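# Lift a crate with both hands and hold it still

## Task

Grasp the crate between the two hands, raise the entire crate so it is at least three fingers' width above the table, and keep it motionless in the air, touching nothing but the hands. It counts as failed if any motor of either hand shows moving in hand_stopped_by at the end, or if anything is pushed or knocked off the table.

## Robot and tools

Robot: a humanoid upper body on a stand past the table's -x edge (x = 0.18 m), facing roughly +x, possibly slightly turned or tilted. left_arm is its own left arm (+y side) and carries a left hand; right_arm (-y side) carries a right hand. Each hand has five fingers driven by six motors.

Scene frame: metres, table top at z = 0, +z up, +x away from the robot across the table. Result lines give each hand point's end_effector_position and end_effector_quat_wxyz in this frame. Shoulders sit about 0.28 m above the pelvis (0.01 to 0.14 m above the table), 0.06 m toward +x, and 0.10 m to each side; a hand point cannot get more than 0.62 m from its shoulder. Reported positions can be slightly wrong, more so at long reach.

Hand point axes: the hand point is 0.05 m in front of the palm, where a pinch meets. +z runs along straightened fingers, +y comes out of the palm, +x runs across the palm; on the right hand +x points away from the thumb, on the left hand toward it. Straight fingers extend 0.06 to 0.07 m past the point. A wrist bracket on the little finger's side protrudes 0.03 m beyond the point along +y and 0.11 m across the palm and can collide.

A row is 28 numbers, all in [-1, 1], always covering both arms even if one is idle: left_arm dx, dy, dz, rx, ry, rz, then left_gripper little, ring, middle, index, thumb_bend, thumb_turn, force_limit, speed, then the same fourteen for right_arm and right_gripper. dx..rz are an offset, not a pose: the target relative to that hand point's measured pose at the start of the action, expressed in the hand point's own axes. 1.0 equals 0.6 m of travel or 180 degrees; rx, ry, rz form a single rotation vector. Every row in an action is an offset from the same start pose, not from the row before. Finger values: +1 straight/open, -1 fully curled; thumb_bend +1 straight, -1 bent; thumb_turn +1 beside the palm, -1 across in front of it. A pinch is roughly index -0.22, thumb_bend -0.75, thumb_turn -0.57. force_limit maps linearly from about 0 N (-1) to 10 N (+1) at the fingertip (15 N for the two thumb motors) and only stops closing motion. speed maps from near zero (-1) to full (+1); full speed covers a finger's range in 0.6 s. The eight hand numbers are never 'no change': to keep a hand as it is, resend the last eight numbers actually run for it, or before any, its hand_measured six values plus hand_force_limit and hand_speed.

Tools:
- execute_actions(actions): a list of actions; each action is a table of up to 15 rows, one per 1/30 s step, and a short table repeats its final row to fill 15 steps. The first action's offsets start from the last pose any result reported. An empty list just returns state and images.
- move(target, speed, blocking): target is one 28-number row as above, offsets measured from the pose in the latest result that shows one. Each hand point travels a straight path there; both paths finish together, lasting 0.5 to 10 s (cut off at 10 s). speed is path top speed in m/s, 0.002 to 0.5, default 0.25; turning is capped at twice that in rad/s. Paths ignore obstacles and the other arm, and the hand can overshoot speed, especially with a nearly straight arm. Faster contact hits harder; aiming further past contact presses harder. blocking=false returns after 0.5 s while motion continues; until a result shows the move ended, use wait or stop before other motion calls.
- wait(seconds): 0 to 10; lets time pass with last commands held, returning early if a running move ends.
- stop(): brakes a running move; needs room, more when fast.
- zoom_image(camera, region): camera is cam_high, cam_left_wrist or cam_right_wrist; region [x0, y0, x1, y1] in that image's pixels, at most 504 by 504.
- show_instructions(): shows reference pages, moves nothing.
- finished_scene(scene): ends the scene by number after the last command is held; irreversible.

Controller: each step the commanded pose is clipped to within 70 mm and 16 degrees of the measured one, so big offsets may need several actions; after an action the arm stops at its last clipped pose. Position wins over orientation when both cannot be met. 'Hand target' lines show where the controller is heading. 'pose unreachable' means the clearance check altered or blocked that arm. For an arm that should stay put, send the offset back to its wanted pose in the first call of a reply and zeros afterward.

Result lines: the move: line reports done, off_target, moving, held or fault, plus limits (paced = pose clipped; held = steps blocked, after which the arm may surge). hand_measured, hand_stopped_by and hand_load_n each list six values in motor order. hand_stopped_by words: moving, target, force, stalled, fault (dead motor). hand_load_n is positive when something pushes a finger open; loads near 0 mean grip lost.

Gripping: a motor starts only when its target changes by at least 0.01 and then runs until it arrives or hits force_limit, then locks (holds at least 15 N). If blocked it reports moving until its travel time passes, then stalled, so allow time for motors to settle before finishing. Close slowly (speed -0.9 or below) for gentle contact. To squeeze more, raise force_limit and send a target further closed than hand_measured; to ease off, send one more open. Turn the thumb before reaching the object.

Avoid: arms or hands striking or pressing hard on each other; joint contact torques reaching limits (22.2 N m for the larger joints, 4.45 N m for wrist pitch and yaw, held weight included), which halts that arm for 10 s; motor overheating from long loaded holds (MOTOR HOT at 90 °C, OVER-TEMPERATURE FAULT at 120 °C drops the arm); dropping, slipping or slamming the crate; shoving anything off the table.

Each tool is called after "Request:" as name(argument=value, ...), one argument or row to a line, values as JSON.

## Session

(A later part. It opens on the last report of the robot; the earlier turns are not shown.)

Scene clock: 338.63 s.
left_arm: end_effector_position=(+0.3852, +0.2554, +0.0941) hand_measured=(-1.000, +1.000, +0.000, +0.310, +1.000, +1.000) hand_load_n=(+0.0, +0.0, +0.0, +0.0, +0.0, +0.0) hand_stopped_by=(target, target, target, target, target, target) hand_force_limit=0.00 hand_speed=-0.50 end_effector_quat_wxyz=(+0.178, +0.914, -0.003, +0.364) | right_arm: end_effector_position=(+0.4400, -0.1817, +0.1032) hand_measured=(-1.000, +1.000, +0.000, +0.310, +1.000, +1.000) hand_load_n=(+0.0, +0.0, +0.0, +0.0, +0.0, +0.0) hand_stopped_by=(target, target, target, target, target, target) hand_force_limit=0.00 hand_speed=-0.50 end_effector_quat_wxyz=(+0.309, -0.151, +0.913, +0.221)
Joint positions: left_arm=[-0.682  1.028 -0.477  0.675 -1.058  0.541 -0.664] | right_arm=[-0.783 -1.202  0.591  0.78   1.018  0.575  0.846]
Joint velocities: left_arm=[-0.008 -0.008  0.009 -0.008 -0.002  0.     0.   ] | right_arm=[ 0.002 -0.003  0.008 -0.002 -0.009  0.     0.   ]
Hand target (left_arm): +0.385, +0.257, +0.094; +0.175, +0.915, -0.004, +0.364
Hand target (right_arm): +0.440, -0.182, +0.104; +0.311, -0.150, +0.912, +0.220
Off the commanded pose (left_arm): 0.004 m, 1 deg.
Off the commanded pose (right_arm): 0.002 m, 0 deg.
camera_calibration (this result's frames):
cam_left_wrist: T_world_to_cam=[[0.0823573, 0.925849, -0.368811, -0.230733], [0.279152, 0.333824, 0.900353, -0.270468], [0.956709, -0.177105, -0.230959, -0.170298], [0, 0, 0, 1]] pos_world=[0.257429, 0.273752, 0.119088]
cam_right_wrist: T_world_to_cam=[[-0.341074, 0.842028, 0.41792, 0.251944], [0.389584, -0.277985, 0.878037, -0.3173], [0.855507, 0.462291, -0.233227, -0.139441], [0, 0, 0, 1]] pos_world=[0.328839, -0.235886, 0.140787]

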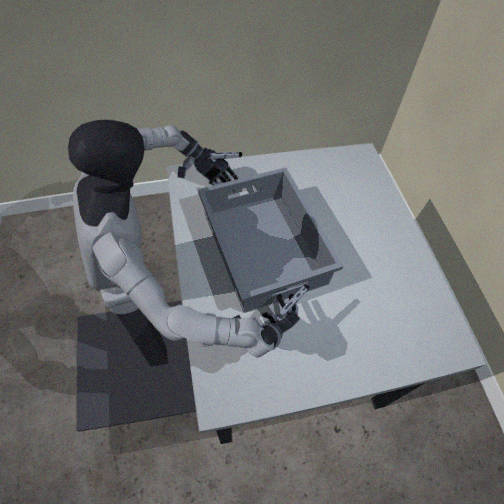

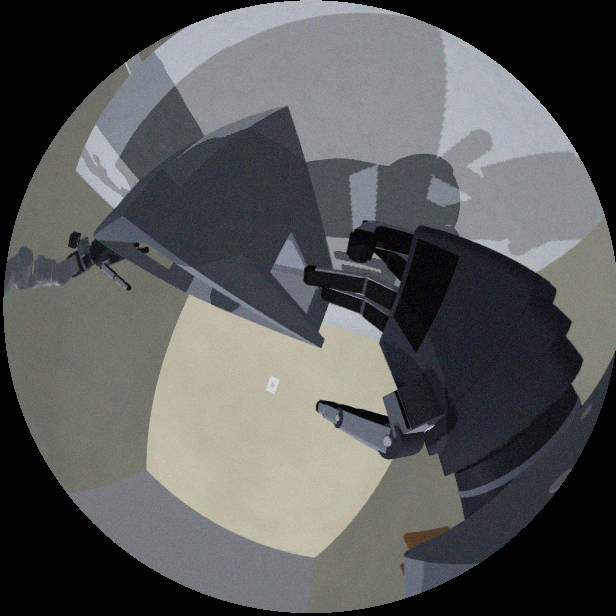

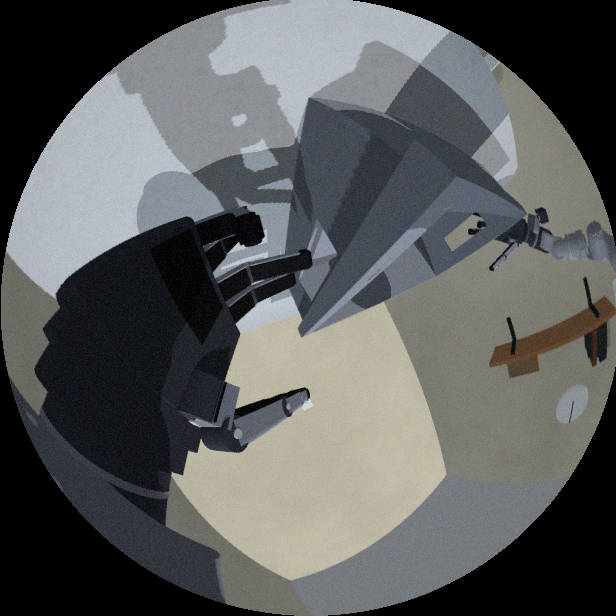

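Request:
zoom_image(
  camera="cam_left_wrist",
  region=[120, 230, 180, 275],
)

Request:
zoom_image(
  camera="cam_right_wrist",
  region=[438, 205, 498, 258],
)

Region (120, 230, 180, 275) of cam_left_wrist's 616x616 image, scaled by 8.400, with more detail than that image has; it fills the top 378 rows of this view, and the rest is white.

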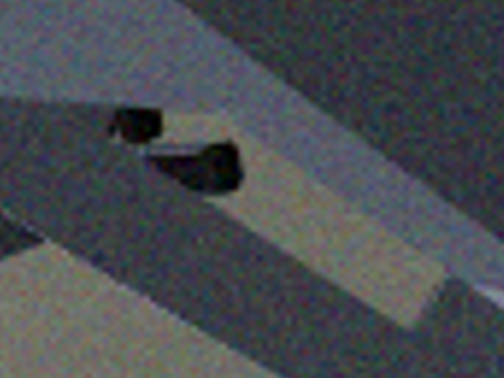

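Region (438, 205, 498, 258) of cam_right_wrist's 616x616 image, scaled by 8.400, with more detail than that image has; it fills the top 445 rows of this view, and the rest is white.

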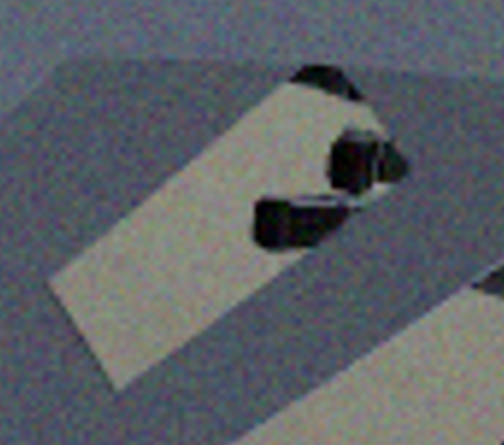

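Request:
execute_actions(
  actions=[
    [[0.0002,0.0006,0.0006,0,0,0,-1,1,0,0.31,1,1,0,-0.5, -0.0003,0.0005,0.0008,0,0,0,-1,1,0,0.31,1,1,0,-0.5],
[0.0009,0.0025,0.0023,0,0,0,-1,1,0,0.31,1,1,0,-0.5, -0.0012,0.0021,0.0029,0,0,0,-1,1,0,0.31,1,1,0,-0.5],
[0.0020,0.0052,0.0048,0,0,0,-1,1,0,0.31,1,1,0,-0.5, -0.0026,0.0044,0.0061,0,0,0,-1,1,0,0.31,1,1,0,-0.5],
[0.0033,0.0087,0.0081,0,0,0,-1,1,0,0.31,1,1,0,-0.5, -0.0043,0.0073,0.0102,0,0,0,-1,1,0,0.31,1,1,0,-0.5],
[0.0049,0.0127,0.0118,0,0,0,-1,1,0,0.31,1,1,0,-0.5, -0.0063,0.0107,0.0149,0,0,0,-1,1,0,0.31,1,1,0,-0.5],
[0.0065,0.0170,0.0158,0,0,0,-1,1,0,0.31,1,1,0,-0.5, -0.0084,0.0143,0.0199,0,0,0,-1,1,0,0.31,1,1,0,-0.5],
[0.0082,0.0215,0.0199,0,0,0,-1,1,0,0.31,1,1,0,-0.5, -0.0106,0.0181,0.0251,0,0,0,-1,1,0,0.31,1,1,0,-0.5],
[0.0099,0.0258,0.0239,0,0,0,-1,1,0,0.31,1,1,0,-0.5, -0.0128,0.0217,0.0302,0,0,0,-1,1,0,0.31,1,1,0,-0.5],
[0.0114,0.0298,0.0276,0,0,0,-1,1,0,0.31,1,1,0,-0.5, -0.0147,0.0251,0.0349,0,0,0,-1,1,0,0.31,1,1,0,-0.5],
[0.0127,0.0333,0.0308,0,0,0,-1,1,0,0.31,1,1,0,-0.5, -0.0165,0.0280,0.0389,0,0,0,-1,1,0,0.31,1,1,0,-0.5],
[0.0138,0.0360,0.0334,0,0,0,-1,1,0,0.31,1,1,0,-0.5, -0.0178,0.0303,0.0422,0,0,0,-1,1,0,0.31,1,1,0,-0.5],
[0.0145,0.0379,0.0351,0,0,0,-1,1,0,0.31,1,1,0,-0.5, -0.0187,0.0319,0.0443,0,0,0,-1,1,0,0.31,1,1,0,-0.5],
[0.0147,0.0385,0.0357,0,0,0,-1,1,0,0.31,1,1,0,-0.5, -0.0190,0.0324,0.0450,0,0,0,-1,1,0,0.31,1,1,0,-0.5]],
  ],
)

Scene clock: 459.13 s.
left_arm: end_effector_position=(+0.4028, +0.2270, +0.0928) hand_measured=(-1.000, +1.000, +0.000, +0.310, +1.000, +1.000) hand_load_n=(+0.0, +0.0, +0.0, +0.0, +0.0, +0.0) hand_stopped_by=(target, target, target, target, target, target) hand_force_limit=0.00 hand_speed=-0.50 end_effector_quat_wxyz=(+0.178, +0.914, -0.005, +0.364) | right_arm: end_effector_position=(+0.4543, -0.1489, +0.0982) hand_measured=(-1.000, +1.000, +0.000, +0.310, +1.000, +1.000) hand_load_n=(+0.0, +0.0, +0.0, +0.0, +0.0, +0.0) hand_stopped_by=(target, target, target, target, target, target) hand_force_limit=0.00 hand_speed=-0.50 end_effector_quat_wxyz=(+0.311, -0.153, +0.911, +0.225)
Joint positions: left_arm=[-0.719  0.966 -0.476  0.6   -1.078  0.597 -0.532] | right_arm=[-0.842 -1.114  0.592  0.747  1.018  0.626  0.736]
Joint velocities: left_arm=[-0.015 -0.032  0.002  0.002  0.002  0.018  0.056] | right_arm=[-0.035  0.06   0.014  0.012 -0.003  0.01  -0.026]
Hand target (left_arm): +0.404, +0.228, +0.093; +0.177, +0.914, -0.002, +0.365
Hand target (right_arm): +0.455, -0.151, +0.097; +0.309, -0.152, +0.913, +0.220
Off the commanded pose (left_arm): 0.001 m, 0 deg.
Off the commanded pose (right_arm): 0.002 m, 1 deg.
camera_calibration (this result's frames):
cam_left_wrist: T_world_to_cam=[[0.0880365, 0.925451, -0.368497, -0.208604], [0.278923, 0.332233, 0.901012, -0.264344], [0.956269, -0.182105, -0.228881, -0.191409], [0, 0, 0, 1]] pos_world=[0.275135, 0.24602, 0.117497]
cam_right_wrist: T_world_to_cam=[[-0.348118, 0.836704, 0.422777, 0.233235], [0.387657, -0.282135, 0.877566, -0.309065], [0.853543, 0.469389, -0.226138, -0.166789], [0, 0, 0, 1]] pos_world=[0.343367, -0.204058, 0.134901]

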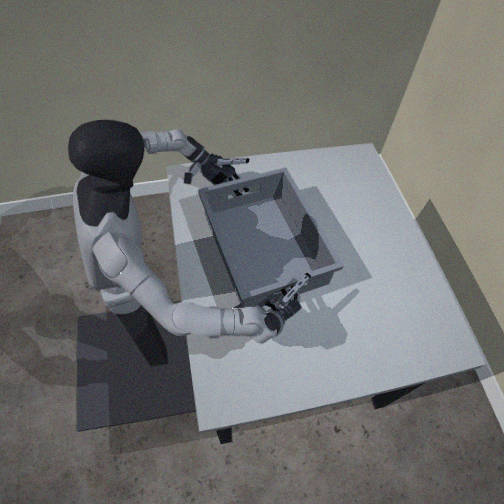

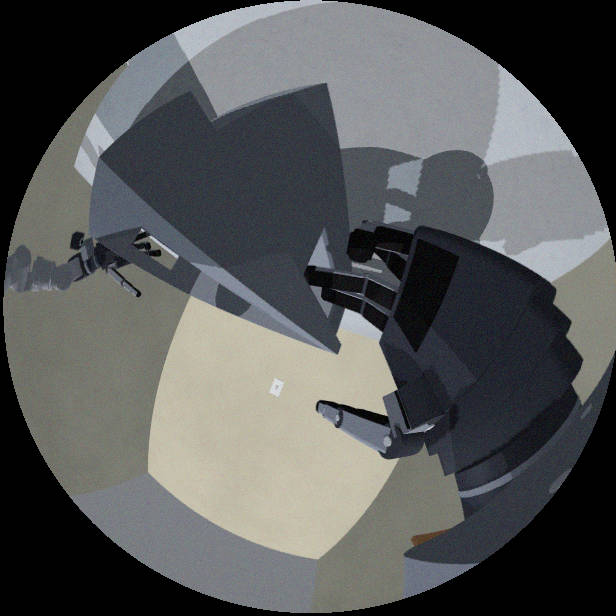

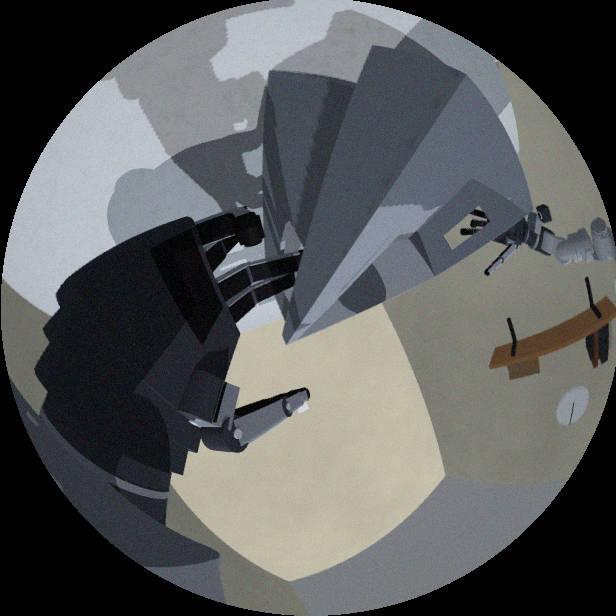

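Request:
execute_actions(
  actions=[],
)

Request:
zoom_image(
  camera="cam_left_wrist",
  region=[120, 220, 190, 280],
)

Request:
zoom_image(
  camera="cam_right_wrist",
  region=[435, 195, 505, 255],
)

Scene clock: 461.90 s.
left_arm: end_effector_position=(+0.4030, +0.2274, +0.0923) hand_measured=(-1.000, +1.000, +0.000, +0.310, +1.000, +1.000) hand_load_n=(+0.0, +0.0, +0.0, +0.0, +0.0, +0.0) hand_stopped_by=(target, target, target, target, target, target) hand_force_limit=0.00 hand_speed=-0.50 end_effector_quat_wxyz=(+0.177, +0.914, -0.005, +0.364) | right_arm: end_effector_position=(+0.4546, -0.1492, +0.0979) hand_measured=(-1.000, +1.000, +0.000, +0.310, +1.000, +1.000) hand_load_n=(+0.0, +0.0, +0.0, +0.0, +0.0, +0.0) hand_stopped_by=(target, target, target, target, target, target) hand_force_limit=0.00 hand_speed=-0.50 end_effector_quat_wxyz=(+0.311, -0.152, +0.911, +0.224)
Joint positions: left_arm=[-0.72   0.965 -0.476  0.6   -1.078  0.599 -0.529] | right_arm=[-0.843 -1.114  0.592  0.749  1.018  0.627  0.734]
Joint velocities: left_arm=[ 0.009 -0.005  0.012 -0.003  0.005  0.     0.   ] | right_arm=[ 0.006 -0.008 -0.006 -0.005 -0.014  0.     0.   ]
Hand target (left_arm): +0.404, +0.228, +0.093; +0.177, +0.914, -0.002, +0.365
Hand target (right_arm): +0.455, -0.151, +0.097; +0.309, -0.152, +0.913, +0.220
Off the commanded pose (left_arm): 0.001 m, 0 deg.
Off the commanded pose (right_arm): 0.001 m, 0 deg.
camera_calibration (this result's frames):
cam_left_wrist: T_world_to_cam=[[0.0853545, 0.926367, -0.366822, -0.208455], [0.279546, 0.331112, 0.901232, -0.264119], [0.956331, -0.179468, -0.230701, -0.192041], [0, 0, 0, 1]] pos_world=[0.275281, 0.246094, 0.117263]
cam_right_wrist: T_world_to_cam=[[-0.346054, 0.837972, 0.421959, 0.233049], [0.387614, -0.281876, 0.877668, -0.308982], [0.854401, 0.467278, -0.227266, -0.167564], [0, 0, 0, 1]] pos_world=[0.34358, -0.204084, 0.134764]

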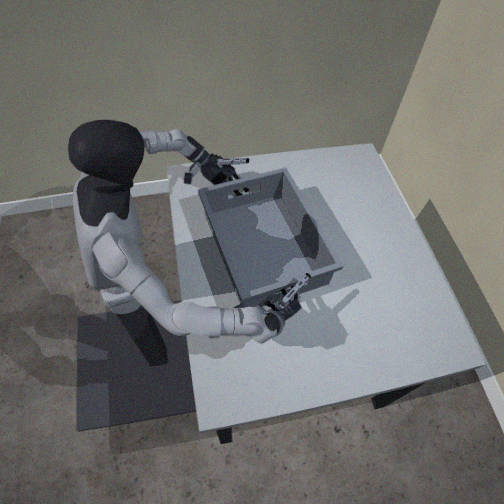

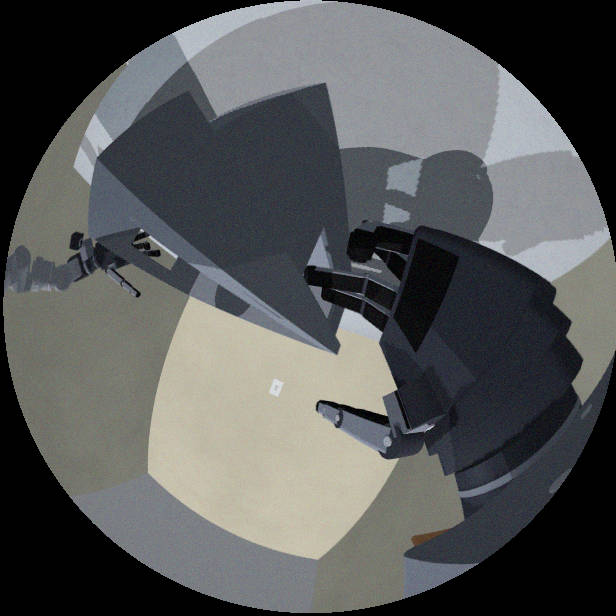

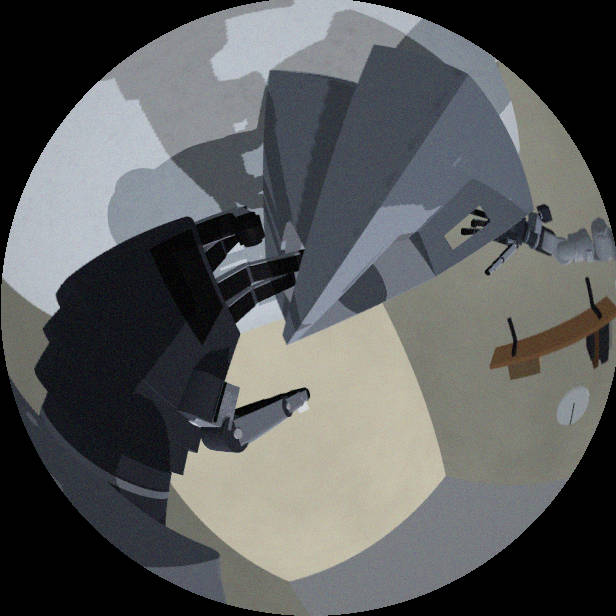

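Region (120, 220, 190, 280) of cam_left_wrist's 616x616 image, scaled by 7.200, with more detail than that image has; it fills the top 432 rows of this view, and the rest is white.

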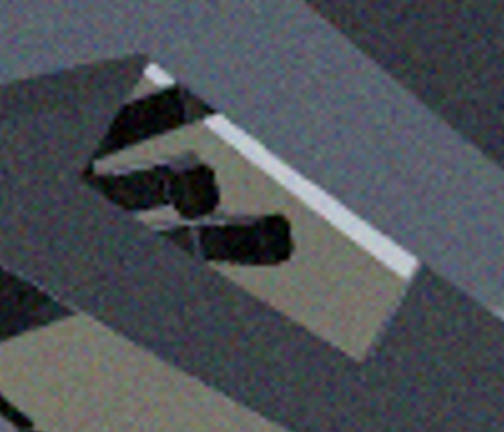

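Region (435, 195, 505, 255) of cam_right_wrist's 616x616 image, scaled by 7.200, with more detail than that image has; it fills the top 432 rows of this view, and the rest is white.

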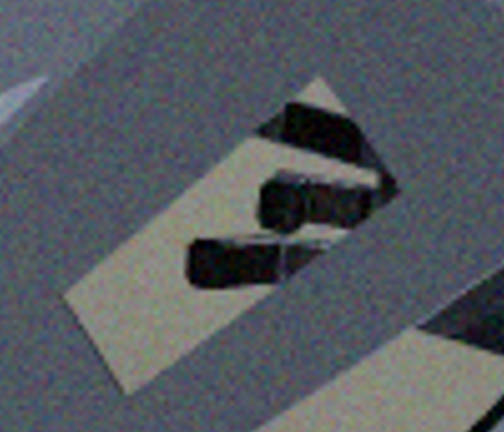

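Request:
execute_actions(
  actions=[
    [[0.0003,0.0006,0.0005,0,0,0,-1,1,0,0.31,1,1,0,-0.5, -0.0002,0.0006,0.0005,0,0,0,-1,1,0,0.31,1,1,0,-0.5],
[0.0009,0.0024,0.0018,0,0,0,-1,1,0,0.31,1,1,0,-0.5, -0.0009,0.0021,0.0020,0,0,0,-1,1,0,0.31,1,1,0,-0.5],
[0.0020,0.0051,0.0038,0,0,0,-1,1,0,0.31,1,1,0,-0.5, -0.0018,0.0045,0.0042,0,0,0,-1,1,0,0.31,1,1,0,-0.5],
[0.0033,0.0085,0.0064,0,0,0,-1,1,0,0.31,1,1,0,-0.5, -0.0031,0.0074,0.0070,0,0,0,-1,1,0,0.31,1,1,0,-0.5],
[0.0048,0.0123,0.0093,0,0,0,-1,1,0,0.31,1,1,0,-0.5, -0.0044,0.0108,0.0101,0,0,0,-1,1,0,0.31,1,1,0,-0.5],
[0.0064,0.0163,0.0123,0,0,0,-1,1,0,0.31,1,1,0,-0.5, -0.0059,0.0144,0.0135,0,0,0,-1,1,0,0.31,1,1,0,-0.5],
[0.0079,0.0204,0.0153,0,0,0,-1,1,0,0.31,1,1,0,-0.5, -0.0074,0.0179,0.0168,0,0,0,-1,1,0,0.31,1,1,0,-0.5],
[0.0094,0.0242,0.0182,0,0,0,-1,1,0,0.31,1,1,0,-0.5, -0.0088,0.0213,0.0199,0,0,0,-1,1,0,0.31,1,1,0,-0.5],
[0.0107,0.0275,0.0208,0,0,0,-1,1,-0.25,0.22,1,1,0,-0.3, -0.0100,0.0242,0.0227,0,0,0,-1,1,-0.25,0.22,1,1,0,-0.3],
[0.0118,0.0302,0.0228,0,0,0,-1,1,-0.25,0.22,1,1,0,-0.3, -0.0109,0.0266,0.0249,0,0,0,-1,1,-0.25,0.22,1,1,0,-0.3],
[0.0125,0.0320,0.0241,0,0,0,-1,1,-0.25,0.22,1,1,0,-0.3, -0.0116,0.0282,0.0264,0,0,0,-1,1,-0.25,0.22,1,1,0,-0.3],
[0.0127,0.0326,0.0246,0,0,0,-1,1,-0.25,0.22,1,1,0,-0.3, -0.0118,0.0287,0.0269,0,0,0,-1,1,-0.25,0.22,1,1,0,-0.3]],
  ],
)

Scene clock: 513.67 s.
left_arm: end_effector_position=(+0.4158, +0.2043, +0.0933) hand_measured=(-1.000, +1.000, -0.152, +0.220, +1.000, +1.000) hand_load_n=(+0.0, +0.0, +0.0, +0.0, +0.0, +0.0) hand_stopped_by=(target, target, moving, moving, target, target) hand_force_limit=0.00 hand_speed=-0.30 end_effector_quat_wxyz=(+0.178, +0.914, -0.007, +0.364) | right_arm: end_effector_position=(+0.4601, -0.1252, +0.0949) hand_measured=(-1.000, +1.000, -0.152, +0.220, +1.000, +1.000) hand_load_n=(+0.0, +0.0, +0.0, +0.0, +0.0, +0.0) hand_stopped_by=(target, target, moving, moving, target, target) hand_force_limit=0.00 hand_speed=-0.30 end_effector_quat_wxyz=(+0.309, -0.155, +0.911, +0.224)
Joint positions: left_arm=[-0.752  0.914 -0.474  0.546 -1.097  0.643 -0.425] | right_arm=[-0.863 -1.065  0.583  0.691  1.034  0.673  0.636]
Joint velocities: left_arm=[ 0.002  0.005  0.003 -0.008  0.     0.021  0.054] | right_arm=[ 0.     0.018 -0.02   0.003  0.     0.025 -0.05 ]
Hand target (left_arm): +0.416, +0.205, +0.094; +0.177, +0.914, -0.004, +0.364
Hand target (right_arm): +0.461, -0.126, +0.096; +0.310, -0.153, +0.911, +0.224
Off the commanded pose (left_arm): 0.001 m, 0 deg.
Off the commanded pose (right_arm): 0.002 m, 0 deg.
camera_calibration (this result's frames):
cam_left_wrist: T_world_to_cam=[[0.0897718, 0.92625, -0.366064, -0.189694], [0.279392, 0.329369, 0.901918, -0.260661], [0.955971, -0.183242, -0.229219, -0.207374], [0, 0, 0, 1]] pos_world=[0.2881, 0.223558, 0.118121]
cam_right_wrist: T_world_to_cam=[[-0.351128, 0.836597, 0.420494, 0.218389], [0.390511, -0.27732, 0.877835, -0.302423], [0.851005, 0.47244, -0.229325, -0.181762], [0, 0, 0, 1]] pos_world=[0.349463, -0.1807, 0.131964]

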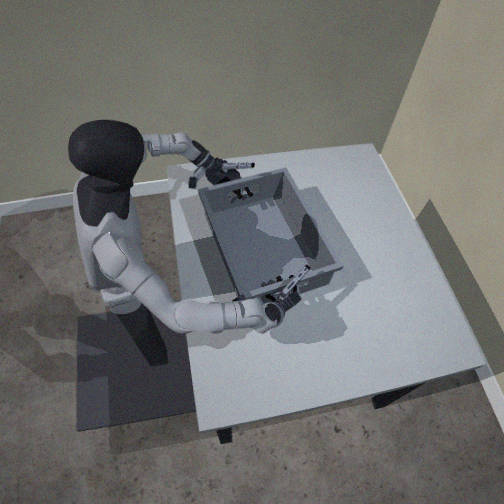

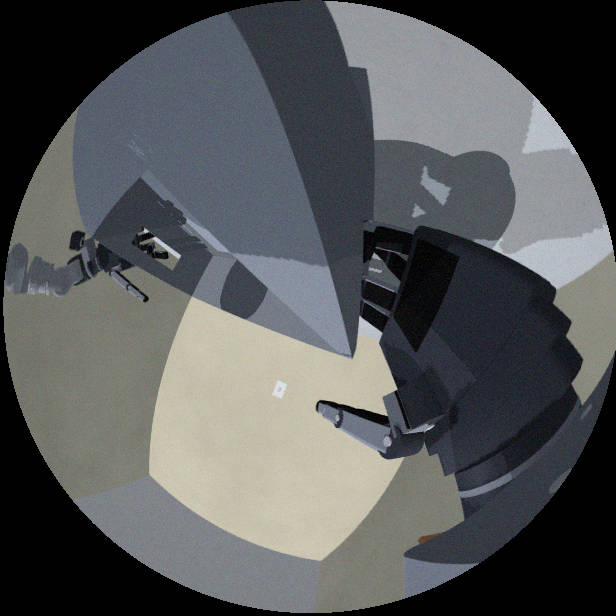

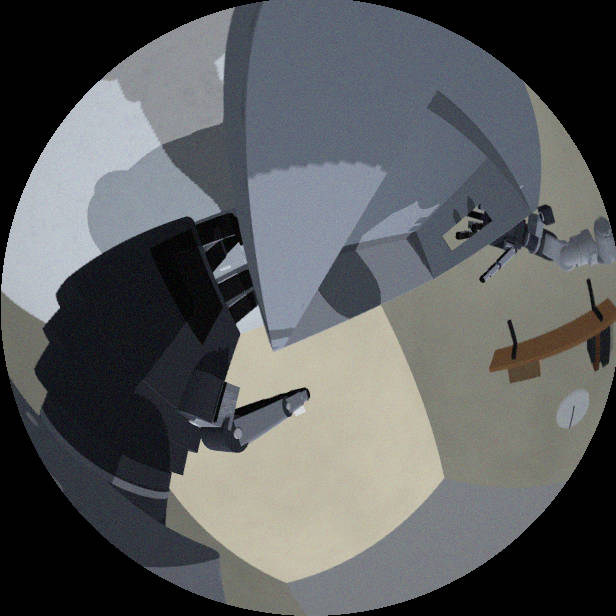

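Request:
execute_actions(
  actions=[],
)

Request:
zoom_image(
  camera="cam_left_wrist",
  region=[120, 215, 195, 280],
)

Request:
zoom_image(
  camera="cam_right_wrist",
  region=[432, 192, 507, 257],
)

Request:
zoom_image(
  camera="cam_high",
  region=[170, 130, 360, 340],
)

Scene clock: 520.93 s.
left_arm: end_effector_position=(+0.4158, +0.2046, +0.0930) hand_measured=(-1.000, +1.000, -0.250, +0.220, +1.000, +1.000) hand_load_n=(+0.0, +0.0, +0.0, +0.0, +0.0, +0.0) hand_stopped_by=(target, target, target, target, target, target) hand_force_limit=0.00 hand_speed=-0.30 end_effector_quat_wxyz=(+0.177, +0.914, -0.006, +0.364) | right_arm: end_effector_position=(+0.4602, -0.1254, +0.0947) hand_measured=(-1.000, +1.000, -0.250, +0.220, +1.000, +1.000) hand_load_n=(+0.0, +0.0, +0.0, +0.0, +0.0, +0.0) hand_stopped_by=(target, target, target, target, target, target) hand_force_limit=0.00 hand_speed=-0.30 end_effector_quat_wxyz=(+0.309, -0.155, +0.911, +0.223)
Joint positions: left_arm=[-0.752  0.914 -0.474  0.546 -1.097  0.644 -0.423] | right_arm=[-0.863 -1.065  0.583  0.691  1.034  0.673  0.634]
Joint velocities: left_arm=[0.005 0.008 0.002 0.    0.009 0.    0.   ] | right_arm=[ 0.017  0.003  0.002 -0.003 -0.008  0.     0.   ]
Hand target (left_arm): +0.416, +0.205, +0.094; +0.177, +0.914, -0.004, +0.364
Hand target (right_arm): +0.461, -0.126, +0.096; +0.310, -0.153, +0.911, +0.224
Off the commanded pose (left_arm): 0.001 m, 0 deg.
Off the commanded pose (right_arm): 0.002 m, 0 deg.
camera_calibration (this result's frames):
cam_left_wrist: T_world_to_cam=[[0.0881087, 0.926842, -0.364968, -0.189633], [0.279948, 0.328585, 0.902032, -0.260562], [0.955963, -0.181649, -0.230516, -0.207616], [0, 0, 0, 1]] pos_world=[0.288125, 0.223663, 0.117967]
cam_right_wrist: T_world_to_cam=[[-0.34978, 0.837588, 0.419643, 0.218334], [0.390411, -0.276865, 0.878023, -0.302319], [0.851606, 0.470949, -0.230161, -0.182204], [0, 0, 0, 1]] pos_world=[0.349564, -0.180767, 0.131885]

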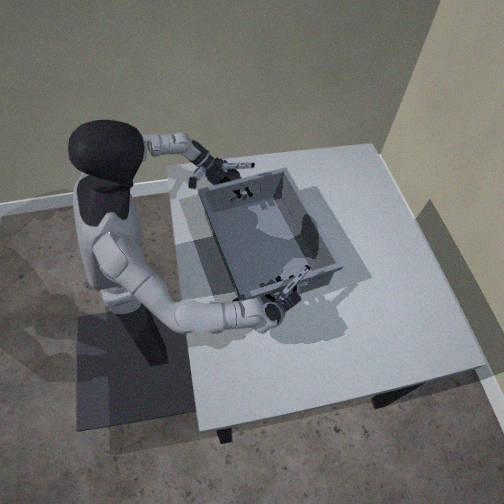

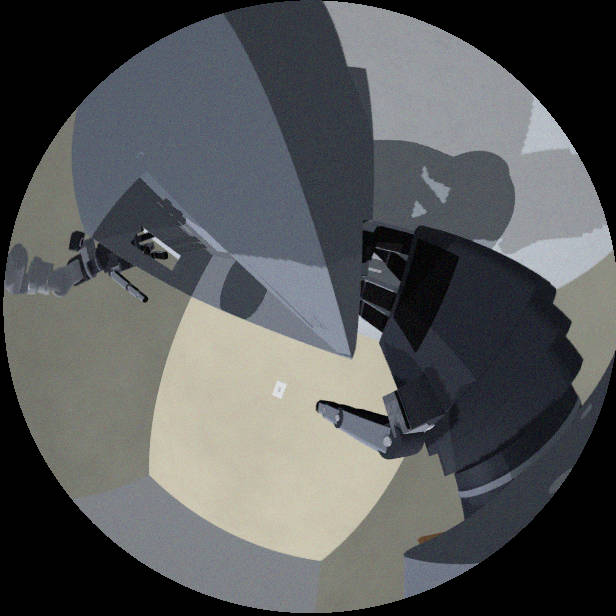

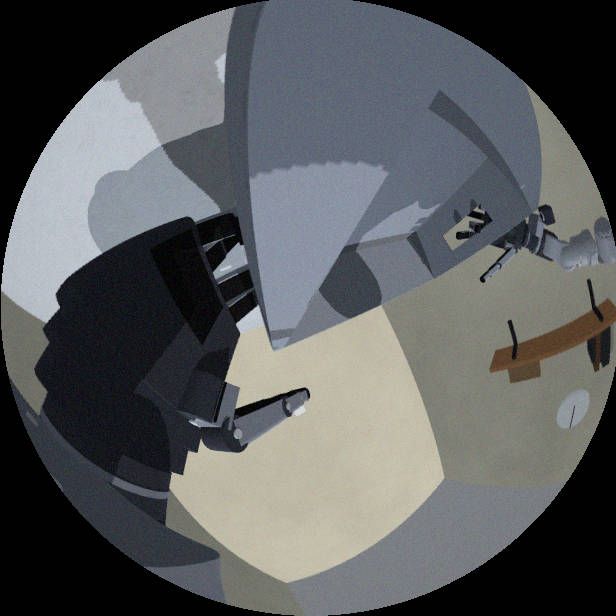

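Region (120, 215, 195, 280) of cam_left_wrist's 616x616 image, scaled by 6.720, with more detail than that image has; it fills the top 437 rows of this view, and the rest is white.

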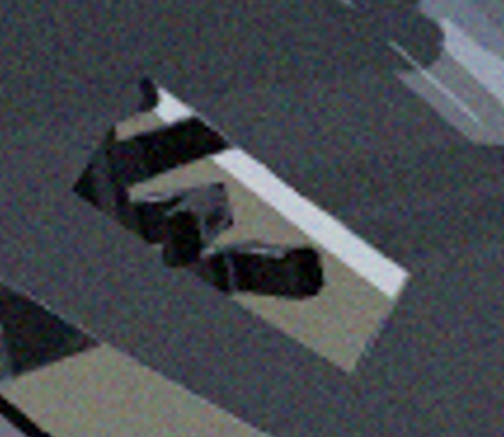

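Region (432, 192, 507, 257) of cam_right_wrist's 616x616 image, scaled by 6.720, with more detail than that image has; it fills the top 437 rows of this view, and the rest is white.

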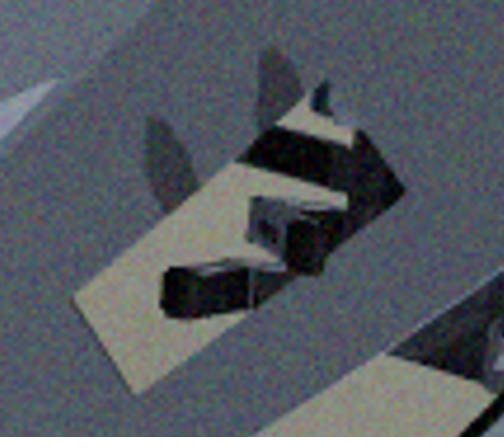

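Region (170, 130, 360, 340) of cam_high's 504x504 image, scaled by 2.400, with more detail than that image has; it fills the left 456 columns of this view, and the rest is white.

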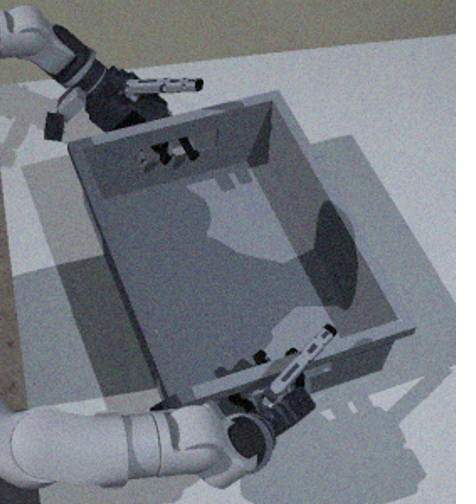

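Request:
move(
  target=[0.1042,0.0696,-0.1036,-0.0143,0.0072,0.0034,-1,1,-0.41,0.08,1,1,0.1,-0.1, -0.0937,0.0731,-0.1120,-0.0141,-0.0087,-0.0040,-1,1,-0.41,0.08,1,1,0.1,-0.1],
  speed=0.12,
)

Scene clock: 566.77 s.
left_arm: end_effector_position=(+0.4180, +0.2071, +0.1895) hand_measured=(-1.000, +1.000, -0.410, +0.080, +1.000, +1.000) hand_load_n=(-3.0, +0.0, +1.0, +0.5, +0.0, +0.0) hand_stopped_by=(target, target, target, target, target, target) hand_force_limit=0.10 hand_speed=-0.10 end_effector_quat_wxyz=(+0.181, +0.908, -0.003, +0.378) | right_arm: end_effector_position=(+0.4507, -0.1220, +0.1874) hand_measured=(-1.000, +1.000, -0.410, +0.080, +1.000, +1.000) hand_load_n=(-3.5, +0.0, +1.5, +1.0, +0.0, +0.0) hand_stopped_by=(target, target, target, target, target, target) hand_force_limit=0.10 hand_speed=-0.10 end_effector_quat_wxyz=(+0.318, -0.158, +0.907, +0.228)
Joint positions: left_arm=[-0.827  1.126 -0.299  0.296 -1.334  0.968 -0.269] | right_arm=[-0.91  -1.309  0.414  0.357  1.245  1.02   0.496]
Joint velocities: left_arm=[-0.003  0.003  0.005  0.006  0.002  0.     0.   ] | right_arm=[ 0.003 -0.014  0.006 -0.005 -0.002  0.     0.   ]
Hand target (left_arm): +0.418, +0.195, +0.193; +0.197, +0.904, -0.013, +0.379
Hand target (right_arm): +0.447, -0.111, +0.188; +0.314, -0.168, +0.903, +0.242
Off the commanded pose (left_arm): 0.014 m, 2 deg.
Off the commanded pose (right_arm): 0.009 m, 2 deg.
move: off_target (left_arm, right_arm)
camera_calibration (this result's frames):
cam_left_wrist: T_world_to_cam=[[0.0928331, 0.922762, -0.374023, -0.156334], [0.250643, 0.341891, 0.905698, -0.340229], [0.963618, -0.177825, -0.199545, -0.19686], [0, 0, 0, 1]] pos_world=[0.289487, 0.225574, 0.21039]
cam_right_wrist: T_world_to_cam=[[-0.362244, 0.831162, 0.421841, 0.177624], [0.376092, -0.283763, 0.882062, -0.374189], [0.852839, 0.478172, -0.209802, -0.157876], [0, 0, 0, 1]] pos_world=[0.339715, -0.178323, 0.222007]

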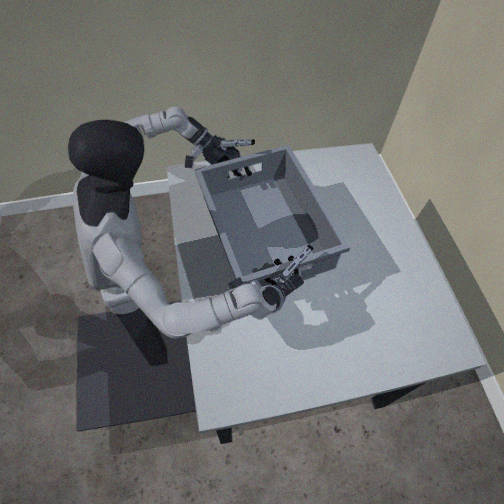

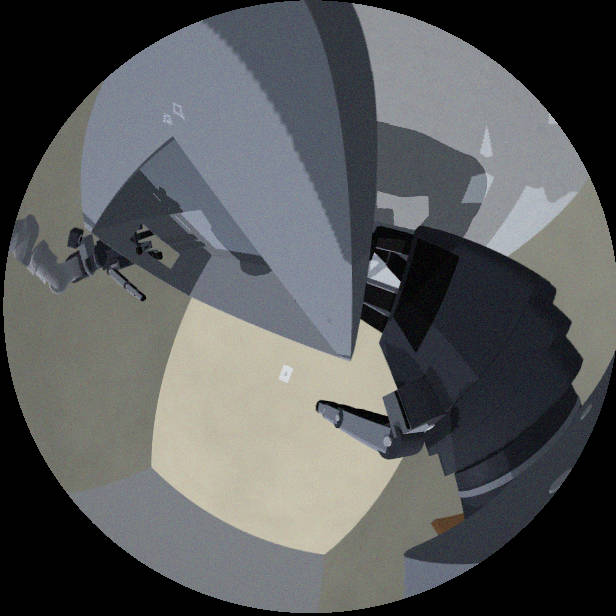

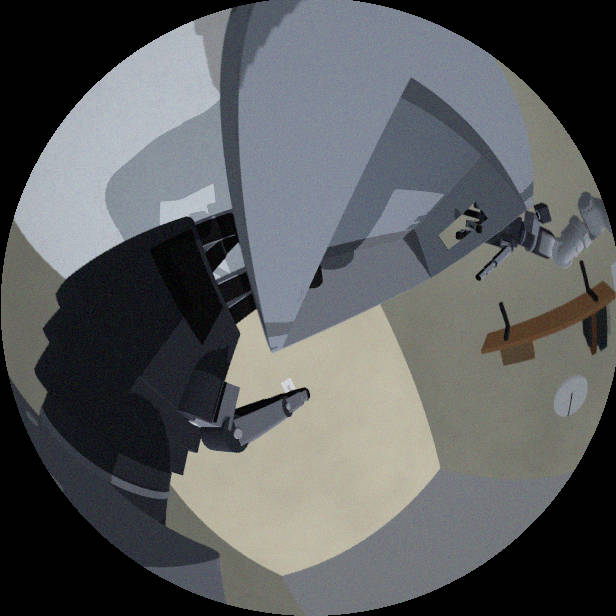

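Request:
execute_actions(
  actions=[],
)

Request:
zoom_image(
  camera="cam_high",
  region=[170, 110, 370, 330],
)

Scene clock: 569.27 s.
left_arm: end_effector_position=(+0.4180, +0.2071, +0.1895) hand_measured=(-1.000, +1.000, -0.410, +0.080, +1.000, +1.000) hand_load_n=(-3.0, +0.0, +1.0, +0.5, +0.0, +0.0) hand_stopped_by=(target, target, target, target, target, target) hand_force_limit=0.10 hand_speed=-0.10 end_effector_quat_wxyz=(+0.181, +0.908, -0.003, +0.378) | right_arm: end_effector_position=(+0.4507, -0.1220, +0.1874) hand_measured=(-1.000, +1.000, -0.410, +0.080, +1.000, +1.000) hand_load_n=(-3.5, +0.0, +1.5, +1.0, +0.0, +0.0) hand_stopped_by=(target, target, target, target, target, target) hand_force_limit=0.10 hand_speed=-0.10 end_effector_quat_wxyz=(+0.318, -0.158, +0.907, +0.228)
Joint positions: left_arm=[-0.827  1.126 -0.299  0.296 -1.334  0.968 -0.269] | right_arm=[-0.91  -1.309  0.414  0.357  1.245  1.02   0.496]
Joint velocities: left_arm=[ 0.014 -0.006 -0.009  0.002  0.017  0.     0.   ] | right_arm=[ 0.    -0.008  0.011  0.     0.003  0.     0.   ]
Hand target (left_arm): +0.418, +0.195, +0.193; +0.197, +0.904, -0.013, +0.379
Hand target (right_arm): +0.447, -0.111, +0.188; +0.314, -0.168, +0.903, +0.242
Off the commanded pose (left_arm): 0.014 m, 2 deg.
Off the commanded pose (right_arm): 0.009 m, 2 deg.
camera_calibration (this result's frames):
cam_left_wrist: T_world_to_cam=[[0.0928157, 0.92277, -0.374006, -0.156337], [0.25064, 0.341879, 0.905703, -0.340226], [0.963621, -0.177804, -0.199551, -0.196865], [0, 0, 0, 1]] pos_world=[0.289488, 0.225575, 0.210388]
cam_right_wrist: T_world_to_cam=[[-0.36227, 0.831177, 0.421788, 0.177643], [0.376074, -0.28371, 0.882087, -0.374175], [0.852835, 0.478178, -0.209804, -0.157876], [0, 0, 0, 1]] pos_world=[0.339715, -0.178317, 0.222004]

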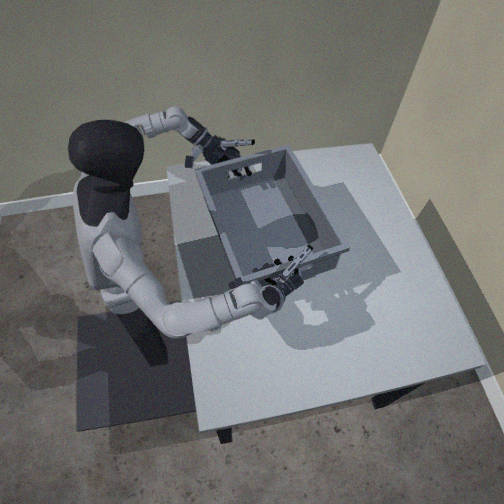

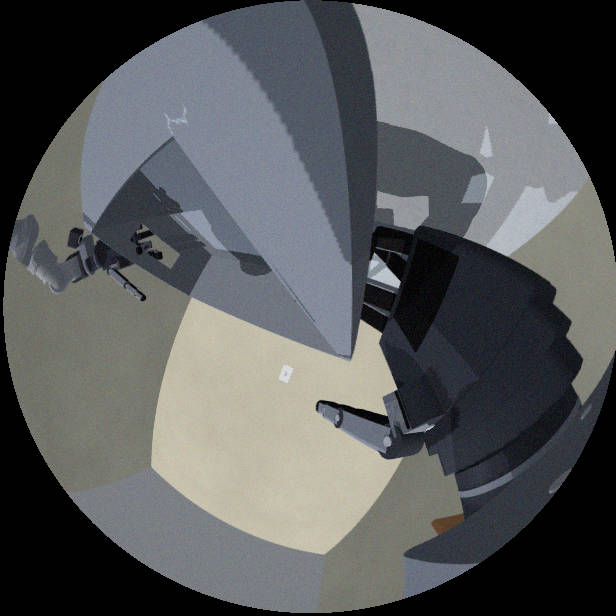

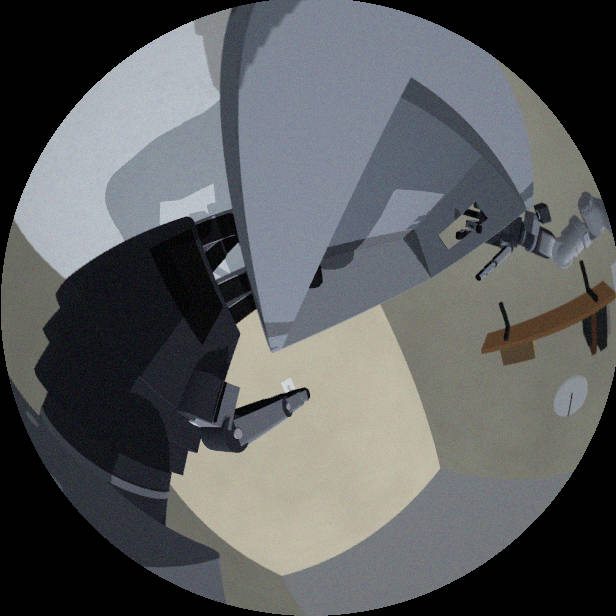

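Region (170, 110, 370, 330) of cam_high's 504x504 image, scaled by 2.291, with more detail than that image has; it fills the left 458 columns of this view, and the rest is white.

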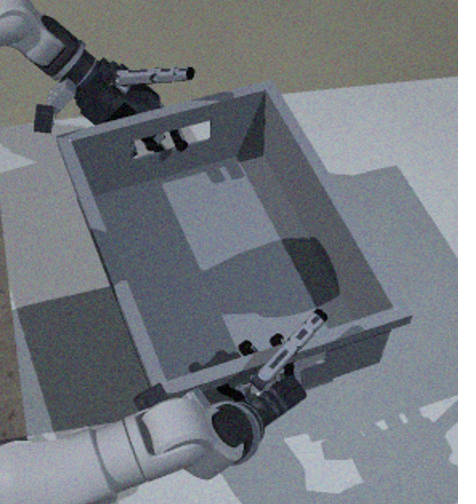

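Request:
finished_scene(
  scene=2,
)

The scene is finished: the task was done.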